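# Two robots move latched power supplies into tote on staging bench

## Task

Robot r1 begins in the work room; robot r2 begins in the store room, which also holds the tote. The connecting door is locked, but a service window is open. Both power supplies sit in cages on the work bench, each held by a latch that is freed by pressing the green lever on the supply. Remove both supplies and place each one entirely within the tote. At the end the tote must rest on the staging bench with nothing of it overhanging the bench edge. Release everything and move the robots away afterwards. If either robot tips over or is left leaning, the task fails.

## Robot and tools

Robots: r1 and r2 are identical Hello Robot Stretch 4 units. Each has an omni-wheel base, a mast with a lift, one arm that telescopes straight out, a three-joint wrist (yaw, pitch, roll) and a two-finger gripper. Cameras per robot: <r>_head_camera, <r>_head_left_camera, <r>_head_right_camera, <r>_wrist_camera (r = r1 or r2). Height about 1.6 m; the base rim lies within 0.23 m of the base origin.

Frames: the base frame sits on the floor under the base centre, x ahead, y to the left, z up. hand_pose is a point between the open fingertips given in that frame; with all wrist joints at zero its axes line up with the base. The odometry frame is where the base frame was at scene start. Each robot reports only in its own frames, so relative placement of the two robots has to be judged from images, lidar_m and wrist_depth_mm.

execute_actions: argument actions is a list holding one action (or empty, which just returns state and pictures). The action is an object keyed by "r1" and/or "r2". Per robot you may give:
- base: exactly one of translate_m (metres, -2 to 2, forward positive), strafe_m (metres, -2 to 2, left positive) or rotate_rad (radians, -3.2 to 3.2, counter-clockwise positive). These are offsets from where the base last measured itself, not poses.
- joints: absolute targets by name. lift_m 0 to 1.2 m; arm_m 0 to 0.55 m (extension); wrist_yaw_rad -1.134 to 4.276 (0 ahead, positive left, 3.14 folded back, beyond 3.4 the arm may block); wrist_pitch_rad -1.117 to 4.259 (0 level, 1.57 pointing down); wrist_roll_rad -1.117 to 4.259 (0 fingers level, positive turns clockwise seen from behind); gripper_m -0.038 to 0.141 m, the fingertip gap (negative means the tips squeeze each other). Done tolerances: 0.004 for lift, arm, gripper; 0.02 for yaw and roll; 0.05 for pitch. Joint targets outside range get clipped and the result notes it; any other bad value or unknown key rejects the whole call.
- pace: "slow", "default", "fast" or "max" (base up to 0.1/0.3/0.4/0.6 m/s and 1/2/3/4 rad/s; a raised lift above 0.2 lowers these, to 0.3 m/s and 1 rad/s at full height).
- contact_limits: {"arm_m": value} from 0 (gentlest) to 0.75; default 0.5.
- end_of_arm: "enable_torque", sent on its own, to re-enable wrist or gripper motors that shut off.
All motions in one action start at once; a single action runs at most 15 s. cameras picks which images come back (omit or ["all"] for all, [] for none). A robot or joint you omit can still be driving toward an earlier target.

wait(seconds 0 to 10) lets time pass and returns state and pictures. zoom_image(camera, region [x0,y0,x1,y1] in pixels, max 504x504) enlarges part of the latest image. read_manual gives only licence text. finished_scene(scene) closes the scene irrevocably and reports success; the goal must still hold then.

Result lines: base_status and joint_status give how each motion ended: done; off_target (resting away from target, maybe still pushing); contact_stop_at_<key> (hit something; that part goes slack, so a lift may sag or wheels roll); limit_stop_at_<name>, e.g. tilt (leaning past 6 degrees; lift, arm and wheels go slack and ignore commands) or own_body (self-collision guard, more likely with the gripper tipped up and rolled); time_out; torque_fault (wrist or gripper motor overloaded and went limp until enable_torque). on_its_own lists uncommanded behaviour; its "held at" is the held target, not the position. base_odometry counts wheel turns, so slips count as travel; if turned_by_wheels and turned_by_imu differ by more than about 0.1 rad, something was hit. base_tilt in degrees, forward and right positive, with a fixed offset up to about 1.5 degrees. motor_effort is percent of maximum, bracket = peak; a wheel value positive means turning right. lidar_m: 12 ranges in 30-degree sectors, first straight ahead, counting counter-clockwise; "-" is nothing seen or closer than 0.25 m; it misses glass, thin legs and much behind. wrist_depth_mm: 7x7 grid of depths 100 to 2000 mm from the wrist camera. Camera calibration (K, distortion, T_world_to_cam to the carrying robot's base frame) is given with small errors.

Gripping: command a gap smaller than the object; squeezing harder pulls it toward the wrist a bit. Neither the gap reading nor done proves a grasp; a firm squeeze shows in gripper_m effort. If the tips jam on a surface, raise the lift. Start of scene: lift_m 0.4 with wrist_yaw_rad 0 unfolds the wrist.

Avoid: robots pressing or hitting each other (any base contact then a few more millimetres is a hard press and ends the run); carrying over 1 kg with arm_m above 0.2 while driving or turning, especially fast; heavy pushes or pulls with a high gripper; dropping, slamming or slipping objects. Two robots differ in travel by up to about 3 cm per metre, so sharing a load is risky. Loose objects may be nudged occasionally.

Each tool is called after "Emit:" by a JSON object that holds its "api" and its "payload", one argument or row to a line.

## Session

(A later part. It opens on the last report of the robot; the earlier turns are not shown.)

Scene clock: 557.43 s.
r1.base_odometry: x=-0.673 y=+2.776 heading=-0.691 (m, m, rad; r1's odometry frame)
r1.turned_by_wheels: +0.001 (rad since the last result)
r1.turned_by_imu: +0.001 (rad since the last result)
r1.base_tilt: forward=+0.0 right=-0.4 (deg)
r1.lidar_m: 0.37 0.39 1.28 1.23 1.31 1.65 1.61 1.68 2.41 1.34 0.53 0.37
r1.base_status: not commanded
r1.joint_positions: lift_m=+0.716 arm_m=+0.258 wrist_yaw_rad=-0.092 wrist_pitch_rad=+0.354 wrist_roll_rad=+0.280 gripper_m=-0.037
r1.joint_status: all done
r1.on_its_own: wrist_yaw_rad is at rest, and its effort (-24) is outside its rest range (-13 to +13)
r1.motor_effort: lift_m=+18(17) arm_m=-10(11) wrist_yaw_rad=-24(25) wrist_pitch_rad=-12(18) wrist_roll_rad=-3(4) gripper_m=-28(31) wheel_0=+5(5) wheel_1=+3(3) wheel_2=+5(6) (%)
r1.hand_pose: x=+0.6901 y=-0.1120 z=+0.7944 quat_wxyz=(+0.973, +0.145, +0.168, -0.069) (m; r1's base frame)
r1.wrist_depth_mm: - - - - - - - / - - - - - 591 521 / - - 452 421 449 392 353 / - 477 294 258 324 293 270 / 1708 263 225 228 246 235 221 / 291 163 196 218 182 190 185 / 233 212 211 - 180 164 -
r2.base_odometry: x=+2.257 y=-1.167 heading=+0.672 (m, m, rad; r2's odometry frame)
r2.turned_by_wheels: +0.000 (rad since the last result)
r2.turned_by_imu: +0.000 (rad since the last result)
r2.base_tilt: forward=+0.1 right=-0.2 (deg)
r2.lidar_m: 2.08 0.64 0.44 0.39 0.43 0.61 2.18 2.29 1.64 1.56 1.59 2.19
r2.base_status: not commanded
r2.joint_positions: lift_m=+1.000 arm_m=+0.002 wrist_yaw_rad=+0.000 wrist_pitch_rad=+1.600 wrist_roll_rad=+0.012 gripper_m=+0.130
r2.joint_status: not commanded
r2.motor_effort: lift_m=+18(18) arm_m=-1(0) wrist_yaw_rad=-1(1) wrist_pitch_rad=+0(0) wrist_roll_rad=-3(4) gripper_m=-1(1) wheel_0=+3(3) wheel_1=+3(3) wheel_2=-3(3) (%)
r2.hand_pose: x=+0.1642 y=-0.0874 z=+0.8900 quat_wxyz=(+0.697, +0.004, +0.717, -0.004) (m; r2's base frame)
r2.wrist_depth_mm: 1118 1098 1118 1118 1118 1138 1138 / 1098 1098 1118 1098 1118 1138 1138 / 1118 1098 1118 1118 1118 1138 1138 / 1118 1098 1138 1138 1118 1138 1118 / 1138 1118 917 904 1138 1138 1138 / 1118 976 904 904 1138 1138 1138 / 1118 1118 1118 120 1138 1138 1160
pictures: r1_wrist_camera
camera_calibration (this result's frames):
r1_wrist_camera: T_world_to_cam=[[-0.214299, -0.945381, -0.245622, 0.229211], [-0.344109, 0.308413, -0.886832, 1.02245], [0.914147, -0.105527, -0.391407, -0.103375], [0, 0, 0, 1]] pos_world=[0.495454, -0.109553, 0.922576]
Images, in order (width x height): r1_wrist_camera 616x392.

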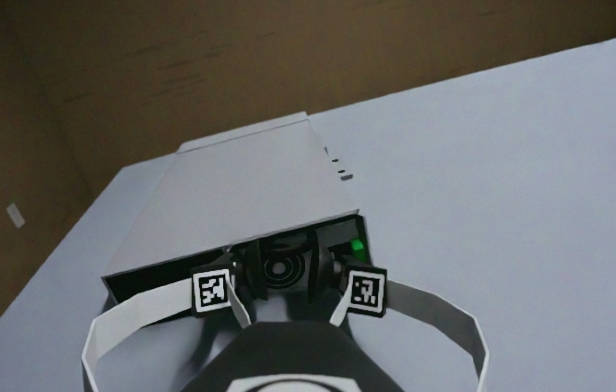

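Emit:
{"api": "execute_actions", "payload": {
  "actions": [
    {"r1":{"joints":{"arm_m":0.236,"gripper_m":0.03},"pace":"slow"}}
  ],
  "cameras": []
}}

Emit:
{"api": "execute_actions", "payload": {
  "actions": [
    {"r1":{"joints":{"arm_m":0.20,"gripper_m":0.04,"lift_m":0.722}}}
  ],
  "cameras": []
}}

Emit:
{"api": "execute_actions", "payload": {
  "actions": [
    {"r1":{"base":{"strafe_m":-0.018},"joints":{"wrist_yaw_rad":0,"wrist_roll_rad":0.15,"arm_m":0.218},"pace":"slow"}}
  ],
  "cameras": ["r1_wrist_camera"]
}}

Emit:
{"api": "zoom_image", "payload": {
  "camera": "r1_wrist_camera",
  "region": [150, 180, 450, 372]
}}

Scene clock: 560.40 s.
r1.base_odometry: x=-0.673 y=+2.776 heading=-0.692 (m, m, rad; r1's odometry frame)
r1.turned_by_wheels: -0.001 (rad since the last result)
r1.turned_by_imu: -0.001 (rad since the last result)
r1.base_tilt: forward=-0.1 right=-0.4 (deg)
r1.lidar_m: 0.37 0.38 1.29 1.21 1.33 1.65 1.60 1.70 2.39 1.38 0.53 0.39
r1.base_status: not commanded
r1.joint_positions: lift_m=+0.716 arm_m=+0.237 wrist_yaw_rad=-0.103 wrist_pitch_rad=+0.355 wrist_roll_rad=+0.280 gripper_m=+0.030
r1.joint_status: all done
r1.motor_effort: lift_m=+19(19) arm_m=-8(13) wrist_yaw_rad=+9(35) wrist_pitch_rad=-13(25) wrist_roll_rad=+2(3) gripper_m=-3(29) wheel_0=+0(8) wheel_1=+1(4) wheel_2=+0(6) (%)
r1.hand_pose: x=+0.6684 y=-0.1148 z=+0.7941 quat_wxyz=(+0.972, +0.146, +0.167, -0.075) (m; r1's base frame)
r1.wrist_depth_mm: - - - - - - - / - - - - - 603 530 / - - 452 449 449 394 355 / - 442 294 272 325 294 271 / 404 278 246 253 253 235 220 / 290 258 190 211 189 195 185 / 231 209 210 - 178 165 -
r2.base_odometry: x=+2.257 y=-1.167 heading=+0.672 (m, m, rad; r2's odometry frame)
r2.turned_by_wheels: +0.000 (rad since the last result)
r2.turned_by_imu: +0.001 (rad since the last result)
r2.base_tilt: forward=+0.1 right=-0.2 (deg)
r2.lidar_m: 2.09 0.61 0.43 0.42 0.45 0.60 2.19 2.29 1.66 1.54 1.59 2.15
r2.base_status: not commanded
r2.joint_positions: lift_m=+1.000 arm_m=+0.002 wrist_yaw_rad=+0.000 wrist_pitch_rad=+1.600 wrist_roll_rad=+0.012 gripper_m=+0.130
r2.joint_status: not commanded
r2.motor_effort: lift_m=+18(18) arm_m=+0(1) wrist_yaw_rad=-1(0) wrist_pitch_rad=+0(0) wrist_roll_rad=-2(1) gripper_m=+0(2) wheel_0=+3(3) wheel_1=+3(3) wheel_2=-3(3) (%)
r2.hand_pose: x=+0.1642 y=-0.0874 z=+0.8900 quat_wxyz=(+0.697, +0.004, +0.717, -0.004) (m; r2's base frame)
r2.wrist_depth_mm: 1098 1118 1118 1118 1138 1138 1138 / 1118 1118 1118 1118 1118 1118 1138 / 1078 1118 1098 1118 1138 1138 1138 / 1118 1098 1118 1138 1138 1138 1160 / 1098 1118 904 904 1118 1138 1138 / 1118 976 917 904 1138 1160 1138 / 1118 1138 1118 120 1118 1118 1138
pictures: none
No camera images: the call's "cameras" was empty. Leave "cameras" out to get every camera's image.

Scene clock: 561.27 s.
r1.base_odometry: x=-0.673 y=+2.776 heading=-0.692 (m, m, rad; r1's odometry frame)
r1.turned_by_wheels: +0.000 (rad since the last result)
r1.turned_by_imu: +0.000 (rad since the last result)
r1.base_tilt: forward=+0.0 right=-0.4 (deg)
r1.lidar_m: 0.38 0.40 1.29 1.23 1.32 1.63 1.59 1.70 2.40 1.32 0.53 0.38
r1.base_status: not commanded
r1.joint_positions: lift_m=+0.722 arm_m=+0.202 wrist_yaw_rad=-0.100 wrist_pitch_rad=+0.352 wrist_roll_rad=+0.280 gripper_m=+0.040
r1.joint_status: all done
r1.motor_effort: lift_m=+23(25) arm_m=-9(11) wrist_yaw_rad=-2(8) wrist_pitch_rad=-7(14) wrist_roll_rad=+1(1) gripper_m=-2(4) wheel_0=+0(0) wheel_1=+1(1) wheel_2=+0(0) (%)
r1.hand_pose: x=+0.6331 y=-0.1141 z=+0.8004 quat_wxyz=(+0.972, +0.146, +0.166, -0.073) (m; r1's base frame)
r1.wrist_depth_mm: - - - - - - - / - - - - - 640 549 / - - 488 480 480 410 375 / - 492 315 290 343 307 285 / 1756 325 285 287 264 246 233 / 303 274 197 223 195 204 192 / 242 220 220 - 187 173 -
r2.base_odometry: x=+2.257 y=-1.167 heading=+0.672 (m, m, rad; r2's odometry frame)
r2.turned_by_wheels: +0.000 (rad since the last result)
r2.turned_by_imu: +0.000 (rad since the last result)
r2.base_tilt: forward=+0.1 right=-0.2 (deg)
r2.lidar_m: 2.09 0.61 0.45 0.41 0.42 0.59 2.17 2.28 1.63 1.54 1.60 2.16
r2.base_status: not commanded
r2.joint_positions: lift_m=+1.000 arm_m=+0.002 wrist_yaw_rad=+0.000 wrist_pitch_rad=+1.600 wrist_roll_rad=+0.012 gripper_m=+0.130
r2.joint_status: not commanded
r2.motor_effort: lift_m=+18(18) arm_m=-1(1) wrist_yaw_rad=-1(1) wrist_pitch_rad=-1(0) wrist_roll_rad=-1(0) gripper_m=+0(1) wheel_0=+3(3) wheel_1=+3(3) wheel_2=-3(3) (%)
r2.hand_pose: x=+0.1642 y=-0.0874 z=+0.8900 quat_wxyz=(+0.697, +0.004, +0.717, -0.004) (m; r2's base frame)
r2.wrist_depth_mm: 1098 1118 1118 1118 1118 1138 1138 / 1098 1118 1098 1138 1118 1118 1138 / 1098 1118 1118 1118 1138 1138 1138 / 1098 1118 1118 1118 1138 1118 1138 / 1098 1118 904 904 1138 1118 1160 / 1118 976 904 904 1118 1138 1160 / 1118 1118 1138 120 1138 1138 1160
pictures: none
No camera images: the call's "cameras" was empty. Leave "cameras" out to get every camera's image.

Scene clock: 562.40 s.
r1.base_odometry: x=-0.685 y=+2.762 heading=-0.692 (m, m, rad; r1's odometry frame)
r1.turned_by_wheels: +0.000 (rad since the last result)
r1.turned_by_imu: +0.000 (rad since the last result)
r1.base_tilt: forward=+0.0 right=-0.4 (deg)
r1.lidar_m: 0.36 0.40 1.30 1.24 1.31 1.64 1.58 1.66 2.43 1.32 0.48 0.39
r1.base_status: done
r1.joint_positions: lift_m=+0.722 arm_m=+0.216 wrist_yaw_rad=+0.000 wrist_pitch_rad=+0.352 wrist_roll_rad=+0.150 gripper_m=+0.040
r1.joint_status: all done
r1.motor_effort: lift_m=+23(23) arm_m=+9(12) wrist_yaw_rad=-1(2) wrist_pitch_rad=-8(6) wrist_roll_rad=-4(2) gripper_m=-4(2) wheel_0=+0(5) wheel_1=-1(3) wheel_2=+0(1) (%)
r1.hand_pose: x=+0.6581 y=-0.0875 z=+0.8004 quat_wxyz=(+0.982, +0.074, +0.175, -0.013) (m; r1's base frame)
r1.wrist_depth_mm: - - - - - - - / 1983 - - - - - - / 1863 - 496 418 530 496 473 / 1756 433 297 281 368 351 336 / 343 304 279 264 276 271 259 / 262 251 196 229 195 219 212 / 216 205 211 - 195 183 184
r2.base_odometry: x=+2.257 y=-1.167 heading=+0.672 (m, m, rad; r2's odometry frame)
r2.turned_by_wheels: +0.000 (rad since the last result)
r2.turned_by_imu: +0.000 (rad since the last result)
r2.base_tilt: forward=+0.1 right=-0.2 (deg)
r2.lidar_m: 2.08 0.62 0.44 0.41 0.43 0.60 2.18 2.28 1.67 1.54 1.61 2.16
r2.base_status: not commanded
r2.joint_positions: lift_m=+1.000 arm_m=+0.002 wrist_yaw_rad=+0.000 wrist_pitch_rad=+1.600 wrist_roll_rad=+0.012 gripper_m=+0.130
r2.joint_status: not commanded
r2.motor_effort: lift_m=+18(18) arm_m=+0(1) wrist_yaw_rad=-1(0) wrist_pitch_rad=+1(1) wrist_roll_rad=+0(2) gripper_m=-2(0) wheel_0=+3(3) wheel_1=+3(3) wheel_2=-3(3) (%)
r2.hand_pose: x=+0.1642 y=-0.0874 z=+0.8900 quat_wxyz=(+0.697, +0.004, +0.717, -0.004) (m; r2's base frame)
r2.wrist_depth_mm: 1098 1098 1118 1118 1138 1118 1138 / 1098 1118 1118 1118 1118 1138 1138 / 1098 1118 1138 1118 1118 1138 1138 / 1098 1118 1118 1118 1138 1138 1160 / 1098 1118 904 917 1118 1138 1138 / 1098 960 904 904 1138 1160 1138 / 1098 1098 1118 120 1138 1138 1138
pictures: r1_wrist_camera
camera_calibration (this result's frames):
r1_wrist_camera: T_world_to_cam=[[-0.0824107, -0.988517, -0.126662, 0.0611701], [-0.37927, 0.14864, -0.913269, 1.03948], [0.921609, -0.027224, -0.387164, -0.0705909], [0, 0, 0, 1]] pos_world=[0.46434, -0.0959613, 0.929739]
Images, in order (width x height): r1_wrist_camera 616x392.

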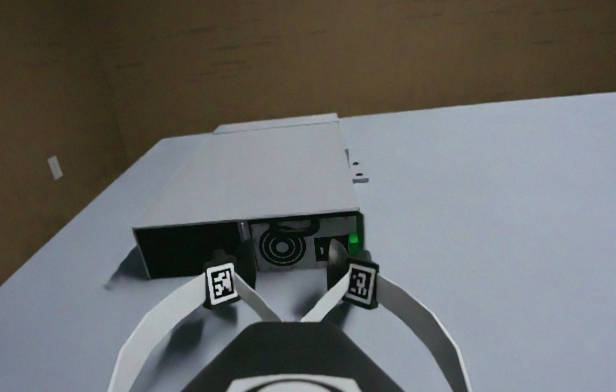

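Region (150, 180, 450, 372) of r1_wrist_camera's 616x392 image, scaled by 1.680; it fills the top 323 rows of this view, and the rest is white.

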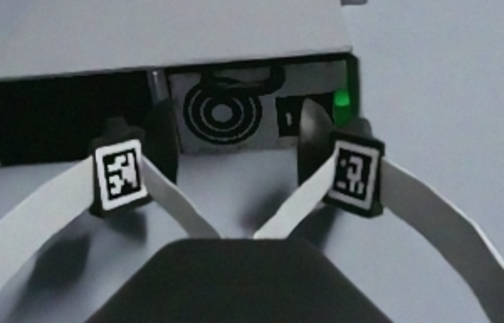

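Emit:
{"api": "execute_actions", "payload": {
  "actions": [
    {"r1":{"base":{"strafe_m":-0.004},"joints":{"arm_m":0.230},"pace":"slow"}}
  ],
  "cameras": ["r1_wrist_camera"]
}}

Emit:
{"api": "zoom_image", "payload": {
  "camera": "r1_wrist_camera",
  "region": [200, 190, 420, 330]
}}

Scene clock: 563.47 s.
r1.base_odometry: x=-0.687 y=+2.759 heading=-0.693 (m, m, rad; r1's odometry frame)
r1.turned_by_wheels: +0.000 (rad since the last result)
r1.turned_by_imu: +0.000 (rad since the last result)
r1.base_tilt: forward=-0.1 right=-0.3 (deg)
r1.lidar_m: 0.36 0.42 1.27 1.25 1.32 1.67 1.59 1.71 2.41 1.31 0.55 0.38
r1.base_status: done
r1.joint_positions: lift_m=+0.722 arm_m=+0.228 wrist_yaw_rad=+0.000 wrist_pitch_rad=+0.352 wrist_roll_rad=+0.150 gripper_m=+0.040
r1.joint_status: all done
r1.motor_effort: lift_m=+23(23) arm_m=+9(12) wrist_yaw_rad=-3(2) wrist_pitch_rad=-8(7) wrist_roll_rad=-1(2) gripper_m=-3(3) wheel_0=+1(0) wheel_1=-2(1) wheel_2=+0(1) (%)
r1.hand_pose: x=+0.6701 y=-0.0875 z=+0.8004 quat_wxyz=(+0.982, +0.074, +0.175, -0.013) (m; r1's base frame)
r1.wrist_depth_mm: - - - - - - - / 1921 - - - - - - / 1863 - 492 418 530 500 473 / 1808 436 297 281 370 349 334 / 343 297 253 251 278 272 262 / 260 252 196 228 195 219 213 / 215 205 211 - 194 183 184
r2.base_odometry: x=+2.257 y=-1.167 heading=+0.672 (m, m, rad; r2's odometry frame)
r2.turned_by_wheels: +0.000 (rad since the last result)
r2.turned_by_imu: +0.000 (rad since the last result)
r2.base_tilt: forward=+0.1 right=-0.2 (deg)
r2.lidar_m: 2.08 0.63 0.43 0.41 0.45 0.60 2.17 2.29 1.67 1.55 1.60 2.16
r2.base_status: not commanded
r2.joint_positions: lift_m=+1.000 arm_m=+0.002 wrist_yaw_rad=+0.000 wrist_pitch_rad=+1.600 wrist_roll_rad=+0.012 gripper_m=+0.130
r2.joint_status: not commanded
r2.motor_effort: lift_m=+18(18) arm_m=-1(0) wrist_yaw_rad=-1(1) wrist_pitch_rad=+0(0) wrist_roll_rad=-3(0) gripper_m=+0(0) wheel_0=+3(3) wheel_1=+3(2) wheel_2=-3(3) (%)
r2.hand_pose: x=+0.1642 y=-0.0874 z=+0.8900 quat_wxyz=(+0.697, +0.004, +0.717, -0.004) (m; r2's base frame)
r2.wrist_depth_mm: 1098 1118 1118 1098 1118 1138 1138 / 1098 1098 1138 1138 1118 1118 1118 / 1098 1098 1098 1138 1118 1118 1118 / 1118 1118 1138 1118 1138 1118 1138 / 1118 1118 904 917 1138 1138 1138 / 1098 960 917 904 1118 1138 1138 / 1118 1118 1118 120 1138 1118 1160
pictures: r1_wrist_camera
camera_calibration (this result's frames):
r1_wrist_camera: T_world_to_cam=[[-0.082374, -0.98852, -0.126661, 0.0621434], [-0.379275, 0.148624, -0.91327, 1.04403], [0.92161, -0.0271904, -0.387164, -0.0816548], [0, 0, 0, 1]] pos_world=[0.476348, -0.0959584, 0.929739]
Images, in order (width x height): r1_wrist_camera 616x392.

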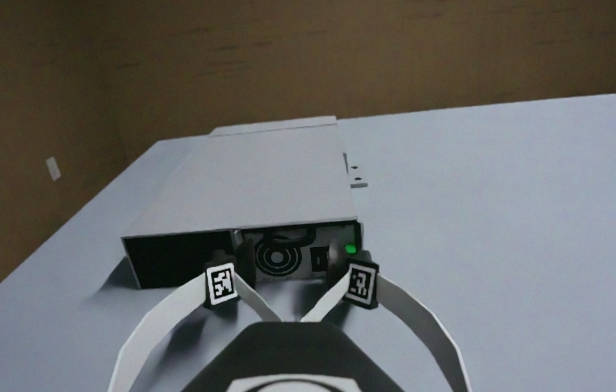

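Region (200, 190, 420, 330) of r1_wrist_camera's 616x392 image, scaled by 2.291; it fills the top 321 rows of this view, and the rest is white.

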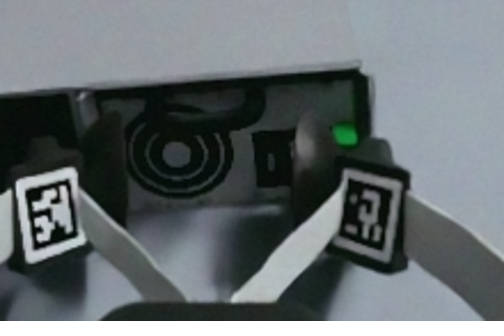

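Lever lines up with the notch. Advance.

Emit:
{"api": "execute_actions", "payload": {
  "actions": [
    {"r1":{"joints":{"arm_m":0.239},"pace":"slow"}}
  ],
  "cameras": ["r1_wrist_camera"]
}}

Emit:
{"api": "zoom_image", "payload": {
  "camera": "r1_wrist_camera",
  "region": [200, 190, 420, 330]
}}

Scene clock: 564.47 s.
r1.base_odometry: x=-0.687 y=+2.759 heading=-0.693 (m, m, rad; r1's odometry frame)
r1.turned_by_wheels: +0.000 (rad since the last result)
r1.turned_by_imu: +0.000 (rad since the last result)
r1.base_tilt: forward=+0.0 right=-0.3 (deg)
r1.lidar_m: 0.38 0.38 1.27 1.25 1.32 1.66 1.59 1.71 2.39 1.32 0.54 0.38
r1.base_status: not commanded
r1.joint_positions: lift_m=+0.722 arm_m=+0.237 wrist_yaw_rad=-0.003 wrist_pitch_rad=+0.354 wrist_roll_rad=+0.150 gripper_m=+0.040
r1.joint_status: all done
r1.motor_effort: lift_m=+22(23) arm_m=+12(8) wrist_yaw_rad=+7(8) wrist_pitch_rad=-11(10) wrist_roll_rad=-3(1) gripper_m=-1(4) wheel_0=+1(1) wheel_1=-2(2) wheel_2=-1(1) (%)
r1.hand_pose: x=+0.6782 y=-0.0883 z=+0.8001 quat_wxyz=(+0.982, +0.074, +0.175, -0.015) (m; r1's base frame)
r1.wrist_depth_mm: - - - - - - - / 1863 - - - - - - / 1921 - 480 418 525 492 469 / 1863 442 294 279 366 347 334 / 343 283 245 241 277 268 262 / 259 251 196 229 196 220 213 / 215 205 211 - 193 182 184
r2.base_odometry: x=+2.257 y=-1.167 heading=+0.672 (m, m, rad; r2's odometry frame)
r2.turned_by_wheels: +0.000 (rad since the last result)
r2.turned_by_imu: +0.000 (rad since the last result)
r2.base_tilt: forward=+0.1 right=-0.2 (deg)
r2.lidar_m: 2.10 0.61 0.45 0.38 0.41 0.59 2.17 2.27 1.63 1.55 1.62 2.14
r2.base_status: not commanded
r2.joint_positions: lift_m=+1.000 arm_m=+0.002 wrist_yaw_rad=+0.000 wrist_pitch_rad=+1.600 wrist_roll_rad=+0.012 gripper_m=+0.130
r2.joint_status: not commanded
r2.motor_effort: lift_m=+18(18) arm_m=+0(1) wrist_yaw_rad=-1(0) wrist_pitch_rad=+0(1) wrist_roll_rad=-2(3) gripper_m=+0(1) wheel_0=+3(3) wheel_1=+3(2) wheel_2=-2(2) (%)
r2.hand_pose: x=+0.1642 y=-0.0874 z=+0.8900 quat_wxyz=(+0.697, +0.004, +0.717, -0.004) (m; r2's base frame)
r2.wrist_depth_mm: 1098 1118 1118 1118 1138 1118 1138 / 1118 1118 1118 1118 1118 1138 1160 / 1098 1118 1118 1118 1118 1118 1138 / 1118 1118 1098 1118 1138 1118 1138 / 1098 1118 904 904 1138 1138 1160 / 1118 976 904 917 1138 1138 1138 / 1118 1118 1118 120 1138 1138 1138
pictures: r1_wrist_camera
camera_calibration (this result's frames):
r1_wrist_camera: T_world_to_cam=[[-0.0856599, -0.988253, -0.126567, 0.0641049], [-0.379843, 0.149832, -0.912836, 1.04713], [0.921076, -0.0301178, -0.388216, -0.0883361], [0, 0, 0, 1]] pos_world=[0.484602, -0.0962029, 0.929679]
Images, in order (width x height): r1_wrist_camera 616x392.

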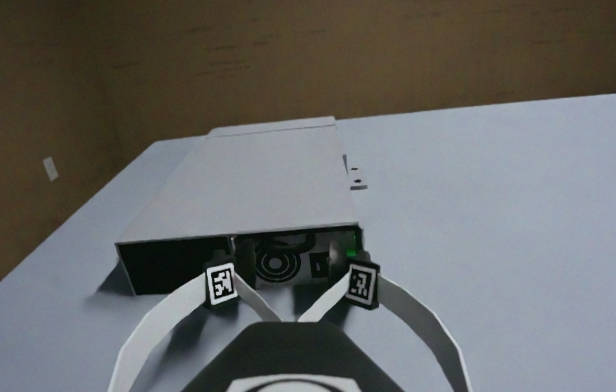

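Region (200, 190, 420, 330) of r1_wrist_camera's 616x392 image, scaled by 2.291; it fills the top 321 rows of this view, and the rest is white.

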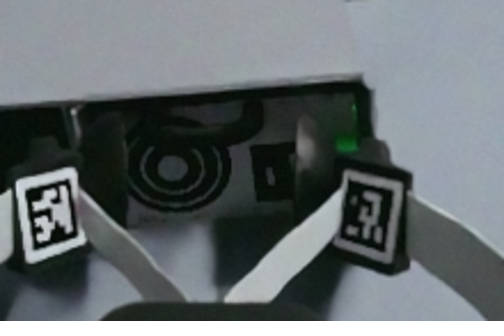

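Emit:
{"api": "execute_actions", "payload": {
  "actions": [
    {"r1":{"joints":{"gripper_m":0.026},"pace":"slow"}}
  ],
  "cameras": ["r1_wrist_camera"]
}}

Emit:
{"api": "zoom_image", "payload": {
  "camera": "r1_wrist_camera",
  "region": [200, 190, 420, 330]
}}

Scene clock: 565.53 s.
r1.base_odometry: x=-0.687 y=+2.759 heading=-0.693 (m, m, rad; r1's odometry frame)
r1.turned_by_wheels: +0.000 (rad since the last result)
r1.turned_by_imu: +0.000 (rad since the last result)
r1.base_tilt: forward=+0.0 right=-0.3 (deg)
r1.lidar_m: 0.35 0.39 1.29 1.25 1.33 1.65 1.60 1.70 2.42 1.34 0.51 0.38
r1.base_status: not commanded
r1.joint_positions: lift_m=+0.722 arm_m=+0.237 wrist_yaw_rad=-0.001 wrist_pitch_rad=+0.354 wrist_roll_rad=+0.150 gripper_m=+0.026
r1.joint_status: all done
r1.motor_effort: lift_m=+23(22) arm_m=+8(11) wrist_yaw_rad=+3(8) wrist_pitch_rad=-10(11) wrist_roll_rad=-2(1) gripper_m=-7(6) wheel_0=+0(1) wheel_1=-2(2) wheel_2=-1(1) (%)
r1.hand_pose: x=+0.6789 y=-0.0878 z=+0.8001 quat_wxyz=(+0.982, +0.074, +0.175, -0.014) (m; r1's base frame)
r1.wrist_depth_mm: - - - - - - - / 1983 - - - - - - / 1921 - 473 413 521 492 469 / 1808 433 294 279 366 349 336 / 340 282 245 239 274 270 258 / 258 251 191 224 191 219 211 / 213 204 210 - 193 181 183
r2.base_odometry: x=+2.257 y=-1.167 heading=+0.672 (m, m, rad; r2's odometry frame)
r2.turned_by_wheels: +0.000 (rad since the last result)
r2.turned_by_imu: +0.000 (rad since the last result)
r2.base_tilt: forward=+0.1 right=-0.2 (deg)
r2.lidar_m: 2.08 0.63 0.44 0.43 0.42 0.60 2.18 2.26 1.64 1.55 1.61 2.18
r2.base_status: not commanded
r2.joint_positions: lift_m=+1.000 arm_m=+0.002 wrist_yaw_rad=+0.000 wrist_pitch_rad=+1.600 wrist_roll_rad=+0.012 gripper_m=+0.130
r2.joint_status: not commanded
r2.motor_effort: lift_m=+18(18) arm_m=-1(0) wrist_yaw_rad=-1(0) wrist_pitch_rad=-1(1) wrist_roll_rad=-1(1) gripper_m=-1(0) wheel_0=+3(3) wheel_1=+3(2) wheel_2=-3(3) (%)
r2.hand_pose: x=+0.1642 y=-0.0874 z=+0.8900 quat_wxyz=(+0.697, +0.004, +0.717, -0.004) (m; r2's base frame)
r2.wrist_depth_mm: 1118 1098 1118 1118 1118 1138 1138 / 1098 1118 1098 1118 1098 1138 1138 / 1118 1138 1118 1118 1138 1118 1138 / 1118 1098 1138 1118 1118 1160 1118 / 1118 1098 891 904 1138 1138 1138 / 1098 976 904 904 1118 1138 1138 / 1118 1118 1138 120 1138 1138 1160
pictures: r1_wrist_camera
camera_calibration (this result's frames):
r1_wrist_camera: T_world_to_cam=[[-0.0837665, -0.988415, -0.126567, 0.0633777], [-0.38013, 0.149104, -0.912836, 1.04745], [0.921132, -0.0283533, -0.388216, -0.0888542], [0, 0, 0, 1]] pos_world=[0.485323, -0.0960557, 0.92968]
Images, in order (width x height): r1_wrist_camera 616x392.

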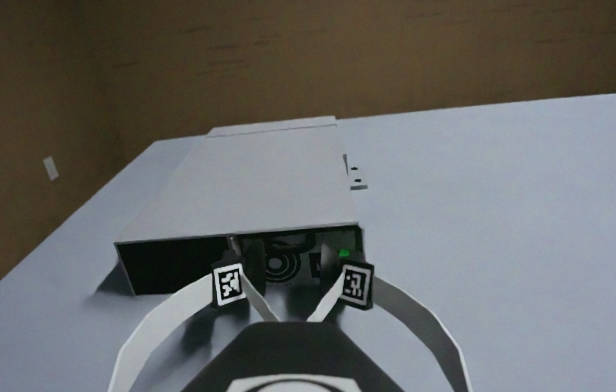

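Region (200, 190, 420, 330) of r1_wrist_camera's 616x392 image, scaled by 2.291; it fills the top 321 rows of this view, and the rest is white.

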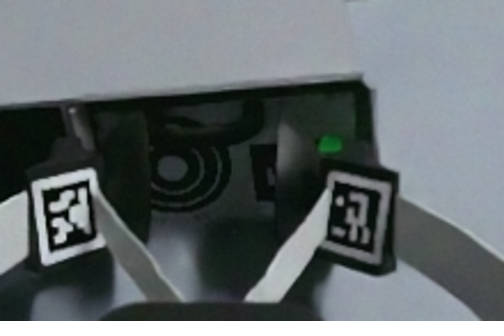

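Emit:
{"api": "execute_actions", "payload": {
  "actions": [
    {"r1":{"base":{"strafe_m":0.004},"joints":{"arm_m":0.244,"lift_m":0.724},"pace":"slow"}}
  ],
  "cameras": []
}}

Emit:
{"api": "execute_actions", "payload": {
  "actions": [
    {"r1":{"joints":{"gripper_m":0.005,"arm_m":0.249},"pace":"slow"}}
  ],
  "cameras": ["r1_wrist_camera"]
}}

Emit:
{"api": "zoom_image", "payload": {
  "camera": "r1_wrist_camera",
  "region": [200, 190, 420, 330]
}}

Scene clock: 566.47 s.
r1.base_odometry: x=-0.685 y=+2.762 heading=-0.693 (m, m, rad; r1's odometry frame)
r1.turned_by_wheels: +0.000 (rad since the last result)
r1.turned_by_imu: +0.000 (rad since the last result)
r1.base_tilt: forward=-0.1 right=-0.3 (deg)
r1.lidar_m: 0.37 0.40 1.29 1.25 1.34 1.62 1.59 1.69 2.42 1.37 0.54 0.39
r1.base_status: done
r1.joint_positions: lift_m=+0.724 arm_m=+0.242 wrist_yaw_rad=-0.006 wrist_pitch_rad=+0.357 wrist_roll_rad=+0.150 gripper_m=+0.026
r1.joint_status: all done
r1.on_its_own: wrist_yaw_rad is at rest, and its effort (+17) is outside its rest range (-13 to +13)
r1.motor_effort: lift_m=+23(24) arm_m=+12(13) wrist_yaw_rad=+17(15) wrist_pitch_rad=-22(21) wrist_roll_rad=-3(2) gripper_m=-5(6) wheel_0=-2(6) wheel_1=+1(2) wheel_2=-3(3) (%)
r1.hand_pose: x=+0.6824 y=-0.0891 z=+0.8011 quat_wxyz=(+0.981, +0.074, +0.177, -0.016) (m; r1's base frame)
r1.wrist_depth_mm: - - - - - - - / - - - - - - - / 1921 - 469 410 525 484 466 / 1756 430 294 277 366 345 332 / 338 283 245 236 276 268 259 / 258 252 195 216 190 218 213 / 214 203 210 - 194 183 183
r2.base_odometry: x=+2.257 y=-1.167 heading=+0.672 (m, m, rad; r2's odometry frame)
r2.turned_by_wheels: +0.000 (rad since the last result)
r2.turned_by_imu: +0.000 (rad since the last result)
r2.base_tilt: forward=+0.2 right=-0.2 (deg)
r2.lidar_m: 2.10 0.64 0.44 0.41 0.44 0.60 2.18 2.27 1.62 1.55 1.61 2.16
r2.base_status: not commanded
r2.joint_positions: lift_m=+1.000 arm_m=+0.002 wrist_yaw_rad=+0.000 wrist_pitch_rad=+1.600 wrist_roll_rad=+0.012 gripper_m=+0.130
r2.joint_status: not commanded
r2.motor_effort: lift_m=+18(18) arm_m=-1(1) wrist_yaw_rad=-1(0) wrist_pitch_rad=-1(0) wrist_roll_rad=-1(3) gripper_m=-1(1) wheel_0=+3(3) wheel_1=+3(3) wheel_2=-3(3) (%)
r2.hand_pose: x=+0.1642 y=-0.0874 z=+0.8900 quat_wxyz=(+0.697, +0.004, +0.717, -0.004) (m; r2's base frame)
r2.wrist_depth_mm: 1098 1098 1118 1138 1118 1118 1138 / 1098 1098 1118 1098 1118 1118 1138 / 1098 1118 1118 1118 1118 1118 1138 / 1098 1118 1138 1118 1118 1138 1138 / 1138 1118 904 917 1118 1138 1138 / 1118 976 917 904 1138 1160 1138 / 1098 1118 1138 119 1138 1138 1160
pictures: none
No camera images: the call's "cameras" was empty. Leave "cameras" out to get every camera's image.

Scene clock: 567.67 s.
r1.base_odometry: x=-0.685 y=+2.762 heading=-0.693 (m, m, rad; r1's odometry frame)
r1.turned_by_wheels: +0.000 (rad since the last result)
r1.turned_by_imu: +0.000 (rad since the last result)
r1.base_tilt: forward=+0.0 right=-0.4 (deg)
r1.lidar_m: 0.37 0.39 1.30 1.23 1.32 1.65 1.58 1.70 2.42 1.35 0.47 0.40
r1.base_status: not commanded
r1.joint_positions: lift_m=+0.724 arm_m=+0.247 wrist_yaw_rad=-0.005 wrist_pitch_rad=+0.360 wrist_roll_rad=+0.150 gripper_m=+0.005
r1.joint_status: all done
r1.on_its_own: wrist_pitch_rad is at rest, and its effort (-31) is outside its rest range (-23 to +23)
r1.motor_effort: lift_m=+22(23) arm_m=+11(17) wrist_yaw_rad=+12(25) wrist_pitch_rad=-31(30) wrist_roll_rad=-2(2) gripper_m=-18(16) wheel_0=+1(2) wheel_1=+1(2) wheel_2=-5(7) (%)
r1.hand_pose: x=+0.6874 y=-0.0887 z=+0.8004 quat_wxyz=(+0.981, +0.074, +0.178, -0.016) (m; r1's base frame)
r1.wrist_depth_mm: - - - - - - - / - - - - - - - / 1863 - 459 402 512 484 459 / 1808 421 287 273 359 342 329 / 329 278 236 233 265 265 255 / 257 239 184 227 189 217 209 / 211 202 208 - 194 180 182
r2.base_odometry: x=+2.257 y=-1.167 heading=+0.672 (m, m, rad; r2's odometry frame)
r2.turned_by_wheels: +0.000 (rad since the last result)
r2.turned_by_imu: +0.000 (rad since the last result)
r2.base_tilt: forward=+0.1 right=-0.2 (deg)
r2.lidar_m: 2.08 0.63 0.43 0.42 0.43 0.60 2.18 2.28 1.65 1.55 1.59 2.18
r2.base_status: not commanded
r2.joint_positions: lift_m=+1.000 arm_m=+0.002 wrist_yaw_rad=+0.000 wrist_pitch_rad=+1.600 wrist_roll_rad=+0.012 gripper_m=+0.130
r2.joint_status: not commanded
r2.motor_effort: lift_m=+18(18) arm_m=-1(1) wrist_yaw_rad=+0(0) wrist_pitch_rad=+0(0) wrist_roll_rad=+0(0) gripper_m=+0(1) wheel_0=+3(3) wheel_1=+3(3) wheel_2=-3(3) (%)
r2.hand_pose: x=+0.1642 y=-0.0874 z=+0.8900 quat_wxyz=(+0.697, +0.004, +0.717, -0.004) (m; r2's base frame)
r2.wrist_depth_mm: 1098 1118 1138 1118 1138 1138 1138 / 1118 1098 1098 1118 1118 1138 1138 / 1118 1118 1118 1138 1118 1138 1138 / 1118 1118 1118 1118 1118 1138 1138 / 1098 1118 904 904 1118 1138 1138 / 1098 976 904 904 1118 1160 1138 / 1098 1118 1098 119 1118 1118 1138
pictures: r1_wrist_camera
camera_calibration (this result's frames):
r1_wrist_camera: T_world_to_cam=[[-0.0879742, -0.98812, -0.126016, 0.0656936], [-0.385683, 0.150427, -0.910286, 1.05295], [0.918428, -0.0314796, -0.394334, -0.0901557], [0, 0, 0, 1]] pos_world=[0.494687, -0.0963182, 0.931217]
Images, in order (width x height): r1_wrist_camera 616x392.

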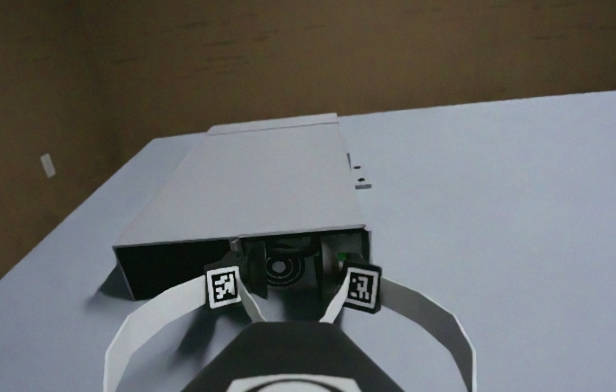

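Region (200, 190, 420, 330) of r1_wrist_camera's 616x392 image, scaled by 2.291; it fills the top 321 rows of this view, and the rest is white.

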